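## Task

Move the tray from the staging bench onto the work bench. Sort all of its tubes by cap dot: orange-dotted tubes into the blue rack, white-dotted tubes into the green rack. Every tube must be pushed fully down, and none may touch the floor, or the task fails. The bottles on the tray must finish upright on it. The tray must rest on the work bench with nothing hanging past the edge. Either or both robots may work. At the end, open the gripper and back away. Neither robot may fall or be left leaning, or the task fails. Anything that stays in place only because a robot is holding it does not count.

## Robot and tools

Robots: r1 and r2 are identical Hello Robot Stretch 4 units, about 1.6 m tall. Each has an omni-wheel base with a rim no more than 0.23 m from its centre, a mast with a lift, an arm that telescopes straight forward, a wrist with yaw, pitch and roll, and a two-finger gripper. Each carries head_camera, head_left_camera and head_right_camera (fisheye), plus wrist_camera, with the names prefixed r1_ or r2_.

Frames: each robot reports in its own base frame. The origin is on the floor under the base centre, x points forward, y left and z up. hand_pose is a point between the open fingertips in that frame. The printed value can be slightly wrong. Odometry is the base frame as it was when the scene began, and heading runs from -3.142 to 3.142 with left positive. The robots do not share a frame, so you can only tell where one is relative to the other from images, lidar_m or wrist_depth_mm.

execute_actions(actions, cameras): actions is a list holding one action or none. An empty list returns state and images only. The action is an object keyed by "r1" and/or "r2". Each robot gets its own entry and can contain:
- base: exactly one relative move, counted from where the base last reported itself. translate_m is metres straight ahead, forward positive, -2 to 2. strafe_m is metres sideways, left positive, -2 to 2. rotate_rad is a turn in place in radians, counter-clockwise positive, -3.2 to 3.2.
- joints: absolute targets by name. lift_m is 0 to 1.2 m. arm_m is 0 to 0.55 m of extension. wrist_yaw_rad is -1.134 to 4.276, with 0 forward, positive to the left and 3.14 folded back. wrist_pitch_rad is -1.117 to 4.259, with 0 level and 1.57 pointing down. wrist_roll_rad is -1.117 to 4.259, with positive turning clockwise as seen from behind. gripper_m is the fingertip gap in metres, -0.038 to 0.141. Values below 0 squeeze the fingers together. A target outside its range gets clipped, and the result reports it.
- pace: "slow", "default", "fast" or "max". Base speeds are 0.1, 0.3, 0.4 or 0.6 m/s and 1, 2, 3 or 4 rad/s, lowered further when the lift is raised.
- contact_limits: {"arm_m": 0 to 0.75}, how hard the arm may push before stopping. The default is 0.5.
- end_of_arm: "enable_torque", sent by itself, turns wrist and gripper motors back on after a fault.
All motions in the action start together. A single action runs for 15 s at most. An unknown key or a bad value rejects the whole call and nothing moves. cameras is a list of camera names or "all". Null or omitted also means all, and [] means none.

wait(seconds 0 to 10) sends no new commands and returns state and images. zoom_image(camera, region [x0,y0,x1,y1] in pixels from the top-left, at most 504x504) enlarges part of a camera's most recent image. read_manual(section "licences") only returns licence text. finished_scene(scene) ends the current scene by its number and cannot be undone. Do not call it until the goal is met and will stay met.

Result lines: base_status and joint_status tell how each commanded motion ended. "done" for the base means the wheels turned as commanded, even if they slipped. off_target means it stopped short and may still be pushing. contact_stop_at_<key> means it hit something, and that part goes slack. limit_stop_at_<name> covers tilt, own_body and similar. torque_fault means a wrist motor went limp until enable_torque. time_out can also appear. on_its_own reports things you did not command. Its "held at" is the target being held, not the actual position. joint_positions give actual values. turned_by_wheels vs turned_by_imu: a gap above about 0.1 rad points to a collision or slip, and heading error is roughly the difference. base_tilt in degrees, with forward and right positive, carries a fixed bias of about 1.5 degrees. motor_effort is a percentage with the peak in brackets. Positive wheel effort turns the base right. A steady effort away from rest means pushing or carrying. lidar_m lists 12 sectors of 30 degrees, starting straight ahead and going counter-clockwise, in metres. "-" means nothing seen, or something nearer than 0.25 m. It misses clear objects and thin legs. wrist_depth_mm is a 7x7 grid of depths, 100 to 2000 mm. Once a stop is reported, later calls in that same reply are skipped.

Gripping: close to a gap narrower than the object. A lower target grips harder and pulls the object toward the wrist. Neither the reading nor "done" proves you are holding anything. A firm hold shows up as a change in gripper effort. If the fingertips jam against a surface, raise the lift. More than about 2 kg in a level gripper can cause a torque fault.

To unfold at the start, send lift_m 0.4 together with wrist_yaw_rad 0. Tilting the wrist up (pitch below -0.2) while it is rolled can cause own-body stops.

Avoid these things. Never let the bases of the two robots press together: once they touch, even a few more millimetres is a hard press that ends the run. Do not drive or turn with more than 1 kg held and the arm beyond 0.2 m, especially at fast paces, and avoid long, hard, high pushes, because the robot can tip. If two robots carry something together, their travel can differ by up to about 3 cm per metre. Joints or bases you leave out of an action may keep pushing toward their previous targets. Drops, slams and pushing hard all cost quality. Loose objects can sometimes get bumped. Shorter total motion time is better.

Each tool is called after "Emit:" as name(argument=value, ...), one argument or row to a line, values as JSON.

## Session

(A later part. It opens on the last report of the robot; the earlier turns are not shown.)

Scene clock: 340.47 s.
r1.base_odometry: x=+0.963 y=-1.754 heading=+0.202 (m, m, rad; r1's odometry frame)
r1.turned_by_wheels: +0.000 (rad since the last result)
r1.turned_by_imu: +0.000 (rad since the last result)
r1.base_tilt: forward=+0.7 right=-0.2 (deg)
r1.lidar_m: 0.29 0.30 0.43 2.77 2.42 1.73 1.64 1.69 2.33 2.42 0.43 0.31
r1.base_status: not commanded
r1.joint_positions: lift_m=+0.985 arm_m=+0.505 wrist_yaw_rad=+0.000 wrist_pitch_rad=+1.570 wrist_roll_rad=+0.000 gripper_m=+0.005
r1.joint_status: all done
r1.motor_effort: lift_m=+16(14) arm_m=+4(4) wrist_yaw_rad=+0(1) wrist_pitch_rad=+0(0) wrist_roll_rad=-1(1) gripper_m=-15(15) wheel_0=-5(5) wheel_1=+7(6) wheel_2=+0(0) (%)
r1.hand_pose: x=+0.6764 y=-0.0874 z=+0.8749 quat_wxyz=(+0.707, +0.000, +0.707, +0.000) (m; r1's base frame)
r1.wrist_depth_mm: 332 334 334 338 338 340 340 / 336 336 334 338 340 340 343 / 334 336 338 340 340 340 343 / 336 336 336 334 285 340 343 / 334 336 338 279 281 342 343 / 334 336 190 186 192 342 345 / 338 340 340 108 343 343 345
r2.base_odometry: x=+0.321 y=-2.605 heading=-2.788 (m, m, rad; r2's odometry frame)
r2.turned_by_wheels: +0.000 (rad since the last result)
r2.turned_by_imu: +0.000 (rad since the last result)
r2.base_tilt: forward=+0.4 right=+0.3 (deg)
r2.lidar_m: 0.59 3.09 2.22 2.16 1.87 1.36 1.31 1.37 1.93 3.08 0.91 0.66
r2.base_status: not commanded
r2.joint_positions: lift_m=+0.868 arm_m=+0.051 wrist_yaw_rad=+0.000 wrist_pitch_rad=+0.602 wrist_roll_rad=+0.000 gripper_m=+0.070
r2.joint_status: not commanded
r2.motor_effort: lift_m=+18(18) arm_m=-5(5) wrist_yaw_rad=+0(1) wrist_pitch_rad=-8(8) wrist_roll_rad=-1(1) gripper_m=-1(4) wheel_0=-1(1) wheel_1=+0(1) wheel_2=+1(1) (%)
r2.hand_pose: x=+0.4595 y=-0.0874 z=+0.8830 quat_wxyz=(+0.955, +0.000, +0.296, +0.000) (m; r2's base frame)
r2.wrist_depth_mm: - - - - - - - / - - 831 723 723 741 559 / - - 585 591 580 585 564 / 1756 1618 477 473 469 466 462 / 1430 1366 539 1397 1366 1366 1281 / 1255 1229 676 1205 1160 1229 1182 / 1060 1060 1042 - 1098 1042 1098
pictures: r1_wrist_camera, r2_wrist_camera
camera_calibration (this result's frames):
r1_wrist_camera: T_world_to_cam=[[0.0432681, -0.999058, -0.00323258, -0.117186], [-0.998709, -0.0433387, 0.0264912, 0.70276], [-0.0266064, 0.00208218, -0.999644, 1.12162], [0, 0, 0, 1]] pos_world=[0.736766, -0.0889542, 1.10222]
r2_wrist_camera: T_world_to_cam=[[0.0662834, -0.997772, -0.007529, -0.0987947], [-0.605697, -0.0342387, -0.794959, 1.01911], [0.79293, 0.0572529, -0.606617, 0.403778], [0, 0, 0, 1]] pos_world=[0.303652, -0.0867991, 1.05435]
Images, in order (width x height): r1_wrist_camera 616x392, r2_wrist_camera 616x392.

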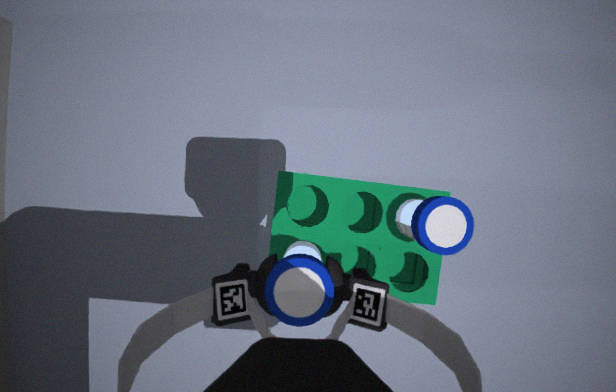

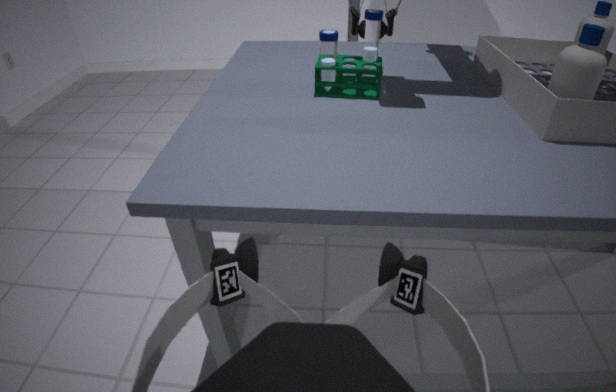

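Emit:
execute_actions(
  actions=[
    {"r1":{"joints":{"lift_m":0.966},"pace":"slow"}},
  ],
  cameras=[],
)

Emit:
execute_actions(
  actions=[
    {"r1":{"joints":{"gripper_m":0.06}}},
  ],
  cameras=[],
)

Emit:
execute_actions(
  actions=[
    {"r1":{"joints":{"lift_m":1.1}}},
  ],
  cameras=[],
)

Emit:
execute_actions(
  actions=[
    {"r1":{"base":{"translate_m":-0.3},"joints":{"arm_m":0.02}}},
  ],
  cameras=["r1_head_camera","r2_wrist_camera"],
)

Scene clock: 348.93 s.
r1.base_odometry: x=+0.963 y=-1.754 heading=+0.202 (m, m, rad; r1's odometry frame)
r1.turned_by_wheels: +0.000 (rad since the last result)
r1.turned_by_imu: +0.001 (rad since the last result)
r1.base_tilt: forward=+0.6 right=-0.4 (deg)
r1.lidar_m: 0.30 0.31 0.43 2.79 2.41 1.72 1.66 1.72 2.33 2.42 0.44 0.33
r1.base_status: not commanded
r1.joint_positions: lift_m=+0.966 arm_m=+0.505 wrist_yaw_rad=+0.000 wrist_pitch_rad=+1.570 wrist_roll_rad=+0.000 gripper_m=+0.005
r1.joint_status: all done
r1.motor_effort: lift_m=+16(13) arm_m=+4(4) wrist_yaw_rad=+0(1) wrist_pitch_rad=+0(0) wrist_roll_rad=+0(0) gripper_m=-15(13) wheel_0=-5(5) wheel_1=+6(6) wheel_2=+0(0) (%)
r1.hand_pose: x=+0.6764 y=-0.0874 z=+0.8559 quat_wxyz=(+0.707, +0.000, +0.707, +0.000) (m; r1's base frame)
r1.wrist_depth_mm: 314 314 315 319 320 319 320 / 315 315 317 319 320 322 322 / 317 315 319 320 320 322 320 / 317 319 319 314 290 320 324 / 317 317 320 260 263 324 324 / 319 319 190 187 191 324 325 / 319 319 320 108 322 325 325
r2.base_odometry: x=+0.321 y=-2.605 heading=-2.788 (m, m, rad; r2's odometry frame)
r2.turned_by_wheels: +0.000 (rad since the last result)
r2.turned_by_imu: -0.001 (rad since the last result)
r2.base_tilt: forward=+0.4 right=+0.2 (deg)
r2.lidar_m: 0.61 3.10 2.26 2.15 1.88 1.37 1.28 1.37 1.94 3.10 0.92 0.64
r2.base_status: not commanded
r2.joint_positions: lift_m=+0.868 arm_m=+0.051 wrist_yaw_rad=+0.000 wrist_pitch_rad=+0.602 wrist_roll_rad=+0.000 gripper_m=+0.070
r2.joint_status: not commanded
r2.motor_effort: lift_m=+18(18) arm_m=-5(5) wrist_yaw_rad=+1(1) wrist_pitch_rad=-7(7) wrist_roll_rad=-1(2) gripper_m=-3(2) wheel_0=-1(1) wheel_1=+1(0) wheel_2=+1(1) (%)
r2.hand_pose: x=+0.4595 y=-0.0874 z=+0.8830 quat_wxyz=(+0.955, +0.000, +0.296, +0.000) (m; r2's base frame)
r2.wrist_depth_mm: - - - - - - - / - - 842 723 723 741 569 / - - 597 591 585 580 564 / 1708 1661 477 469 473 466 469 / 1430 1397 539 1430 1336 1366 1308 / 1229 1205 676 1205 1138 1182 1160 / 1078 1060 1078 - 1118 1042 1060
pictures: none
No camera images: the call's "cameras" was empty. Leave "cameras" out to get every camera's image.

Scene clock: 350.27 s.
r1.base_odometry: x=+0.963 y=-1.754 heading=+0.202 (m, m, rad; r1's odometry frame)
r1.turned_by_wheels: +0.000 (rad since the last result)
r1.turned_by_imu: +0.000 (rad since the last result)
r1.base_tilt: forward=+0.6 right=-0.2 (deg)
r1.lidar_m: 0.28 0.30 0.43 2.76 2.42 1.75 1.66 1.72 2.31 2.42 0.44 0.31
r1.base_status: not commanded
r1.joint_positions: lift_m=+0.966 arm_m=+0.505 wrist_yaw_rad=+0.000 wrist_pitch_rad=+1.570 wrist_roll_rad=+0.000 gripper_m=+0.060
r1.joint_status: all done
r1.motor_effort: lift_m=+16(16) arm_m=+5(4) wrist_yaw_rad=+0(0) wrist_pitch_rad=+0(0) wrist_roll_rad=+0(0) gripper_m=-1(12) wheel_0=-5(5) wheel_1=+6(6) wheel_2=+0(0) (%)
r1.hand_pose: x=+0.6764 y=-0.0874 z=+0.8559 quat_wxyz=(+0.707, +0.000, +0.707, +0.000) (m; r1's base frame)
r1.wrist_depth_mm: 315 315 317 319 320 322 320 / 314 317 317 319 319 320 322 / 317 317 317 319 320 322 324 / 317 319 319 315 290 322 324 / 317 319 319 262 263 324 324 / 317 319 215 200 197 324 324 / 317 320 322 108 324 325 324
r2.base_odometry: x=+0.321 y=-2.605 heading=-2.788 (m, m, rad; r2's odometry frame)
r2.turned_by_wheels: +0.000 (rad since the last result)
r2.turned_by_imu: +0.000 (rad since the last result)
r2.base_tilt: forward=+0.4 right=+0.3 (deg)
r2.lidar_m: 0.61 3.09 2.26 2.14 1.90 1.39 1.30 1.37 1.91 3.12 0.90 0.65
r2.base_status: not commanded
r2.joint_positions: lift_m=+0.868 arm_m=+0.051 wrist_yaw_rad=+0.000 wrist_pitch_rad=+0.602 wrist_roll_rad=+0.000 gripper_m=+0.070
r2.joint_status: not commanded
r2.motor_effort: lift_m=+18(18) arm_m=-5(5) wrist_yaw_rad=-2(2) wrist_pitch_rad=-7(8) wrist_roll_rad=-2(2) gripper_m=-4(2) wheel_0=-1(1) wheel_1=+0(0) wheel_2=+1(1) (%)
r2.hand_pose: x=+0.4595 y=-0.0874 z=+0.8830 quat_wxyz=(+0.955, +0.000, +0.296, +0.000) (m; r2's base frame)
r2.wrist_depth_mm: - - - - - - - / - - 831 732 732 732 559 / - - 585 585 574 580 569 / 1661 1618 473 469 469 462 466 / 1464 1499 535 1397 1336 1336 1308 / 1205 1229 668 1182 1160 1182 1182 / 1078 1078 1060 - 1118 1025 1078
pictures: none
No camera images: the call's "cameras" was empty. Leave "cameras" out to get every camera's image.

Scene clock: 351.90 s.
r1.base_odometry: x=+0.963 y=-1.754 heading=+0.202 (m, m, rad; r1's odometry frame)
r1.turned_by_wheels: +0.000 (rad since the last result)
r1.turned_by_imu: +0.001 (rad since the last result)
r1.base_tilt: forward=+0.7 right=-0.3 (deg)
r1.lidar_m: 0.29 0.32 0.43 2.80 2.41 1.71 1.64 1.72 2.33 2.39 0.44 0.32
r1.base_status: not commanded
r1.joint_positions: lift_m=+1.100 arm_m=+0.505 wrist_yaw_rad=+0.000 wrist_pitch_rad=+1.570 wrist_roll_rad=+0.000 gripper_m=+0.060
r1.joint_status: all done
r1.motor_effort: lift_m=+21(20) arm_m=+4(4) wrist_yaw_rad=+0(0) wrist_pitch_rad=-1(1) wrist_roll_rad=+0(0) gripper_m=-3(3) wheel_0=-5(5) wheel_1=+6(6) wheel_2=+0(0) (%)
r1.hand_pose: x=+0.6764 y=-0.0874 z=+0.9895 quat_wxyz=(+0.707, +0.000, +0.707, +0.000) (m; r1's base frame)
r1.wrist_depth_mm: 445 445 449 449 452 452 452 / 407 445 449 452 449 459 452 / 415 445 445 452 452 455 459 / 415 449 452 445 455 455 459 / 413 449 452 397 449 455 462 / 439 452 216 455 197 455 459 / 439 455 452 108 462 459 462
r2.base_odometry: x=+0.321 y=-2.605 heading=-2.788 (m, m, rad; r2's odometry frame)
r2.turned_by_wheels: +0.000 (rad since the last result)
r2.turned_by_imu: +0.000 (rad since the last result)
r2.base_tilt: forward=+0.4 right=+0.3 (deg)
r2.lidar_m: 0.62 3.09 2.24 2.16 1.87 1.39 1.32 1.38 1.91 3.10 0.92 0.64
r2.base_status: not commanded
r2.joint_positions: lift_m=+0.868 arm_m=+0.051 wrist_yaw_rad=+0.000 wrist_pitch_rad=+0.602 wrist_roll_rad=+0.000 gripper_m=+0.070
r2.joint_status: not commanded
r2.motor_effort: lift_m=+18(18) arm_m=-5(5) wrist_yaw_rad=+1(0) wrist_pitch_rad=-7(8) wrist_roll_rad=-1(1) gripper_m=-2(5) wheel_0=-1(1) wheel_1=+1(1) wheel_2=+1(1) (%)
r2.hand_pose: x=+0.4595 y=-0.0874 z=+0.8830 quat_wxyz=(+0.955, +0.000, +0.296, +0.000) (m; r2's base frame)
r2.wrist_depth_mm: - - - - - - - / - - 842 732 732 732 564 / - - 591 580 585 585 559 / 1756 1618 473 466 469 462 462 / 1464 1464 544 1336 1397 1308 1336 / 1182 1205 676 1182 1138 1229 1182 / 1078 1060 1098 - 1098 1025 1060
pictures: none
No camera images: the call's "cameras" was empty. Leave "cameras" out to get every camera's image.

Scene clock: 354.40 s.
r1.base_odometry: x=+0.669 y=-1.814 heading=+0.201 (m, m, rad; r1's odometry frame)
r1.turned_by_wheels: -0.001 (rad since the last result)
r1.turned_by_imu: +0.000 (rad since the last result)
r1.base_tilt: forward=+0.5 right=-0.2 (deg)
r1.lidar_m: 0.57 0.62 0.88 2.82 2.00 1.43 1.35 1.41 1.89 2.44 2.51 0.62
r1.base_status: done
r1.joint_positions: lift_m=+1.100 arm_m=+0.021 wrist_yaw_rad=+0.000 wrist_pitch_rad=+1.570 wrist_roll_rad=+0.000 gripper_m=+0.060
r1.joint_status: all done
r1.motor_effort: lift_m=+20(21) arm_m=-4(5) wrist_yaw_rad=+0(0) wrist_pitch_rad=-1(1) wrist_roll_rad=+0(1) gripper_m=-2(3) wheel_0=-5(11) wheel_1=-5(8) wheel_2=+2(13) (%)
r1.hand_pose: x=+0.1918 y=-0.0874 z=+0.9896 quat_wxyz=(+0.707, +0.000, +0.707, +0.000) (m; r1's base frame)
r1.wrist_depth_mm: 1182 1182 1160 1205 1182 1182 1182 / 1182 1182 1205 1182 1182 1205 1205 / 1182 1182 1205 1205 1205 1205 1205 / 1182 1182 1229 1205 1205 1229 1182 / 1182 1205 1025 991 1229 1205 1205 / 1205 1160 214 1008 197 1205 1229 / 1205 1205 1182 108 1205 1229 1205
r2.base_odometry: x=+0.321 y=-2.605 heading=-2.788 (m, m, rad; r2's odometry frame)
r2.turned_by_wheels: +0.000 (rad since the last result)
r2.turned_by_imu: +0.000 (rad since the last result)
r2.base_tilt: forward=+0.3 right=+0.3 (deg)
r2.lidar_m: 0.61 3.13 2.25 2.16 1.89 1.38 1.31 1.35 1.92 3.08 0.93 0.66
r2.base_status: not commanded
r2.joint_positions: lift_m=+0.868 arm_m=+0.051 wrist_yaw_rad=+0.000 wrist_pitch_rad=+0.602 wrist_roll_rad=+0.000 gripper_m=+0.070
r2.joint_status: not commanded
r2.motor_effort: lift_m=+18(18) arm_m=-5(5) wrist_yaw_rad=+0(2) wrist_pitch_rad=-7(8) wrist_roll_rad=-1(2) gripper_m=-2(3) wheel_0=-2(1) wheel_1=+0(1) wheel_2=+1(1) (%)
r2.hand_pose: x=+0.4595 y=-0.0874 z=+0.8830 quat_wxyz=(+0.955, +0.000, +0.296, +0.000) (m; r2's base frame)
r2.wrist_depth_mm: - - - - - - - / - - 854 732 723 723 559 / - - 585 585 585 585 554 / 1756 1576 477 473 469 466 466 / 1397 1397 539 1397 1336 1397 1281 / 1255 1229 676 1205 1160 1160 1205 / 1078 1060 1078 - 1098 1060 1060
pictures: r1_head_camera, r2_wrist_camera
camera_calibration (this result's frames):
r2_wrist_camera: T_world_to_cam=[[0.0662833, -0.997772, -0.00752906, -0.0987946], [-0.605697, -0.0342386, -0.794959, 1.01911], [0.79293, 0.0572528, -0.606617, 0.403778], [0, 0, 0, 1]] pos_world=[0.303652, -0.0867991, 1.05435]
Images, in order (width x height): r1_head_camera 420x560, r2_wrist_camera 616x392.

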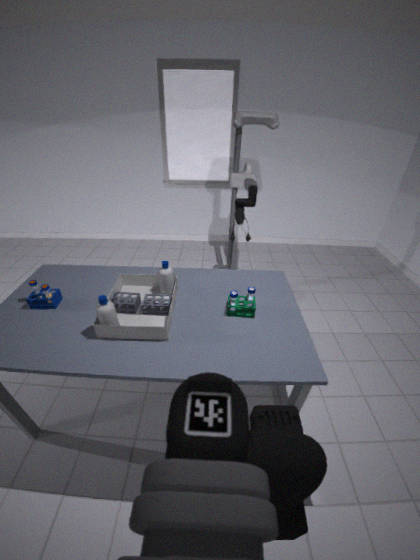

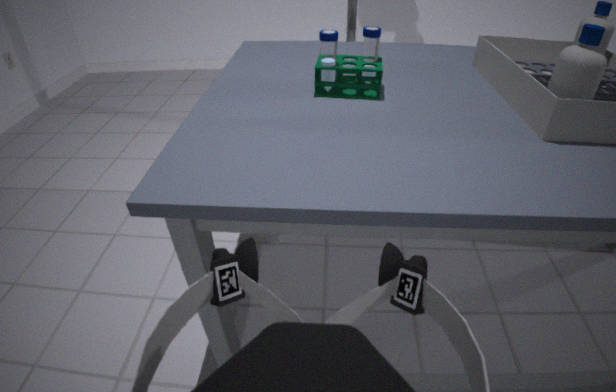

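Emit:
finished_scene(
  scene=2,
)

The scene is finished: the task was done.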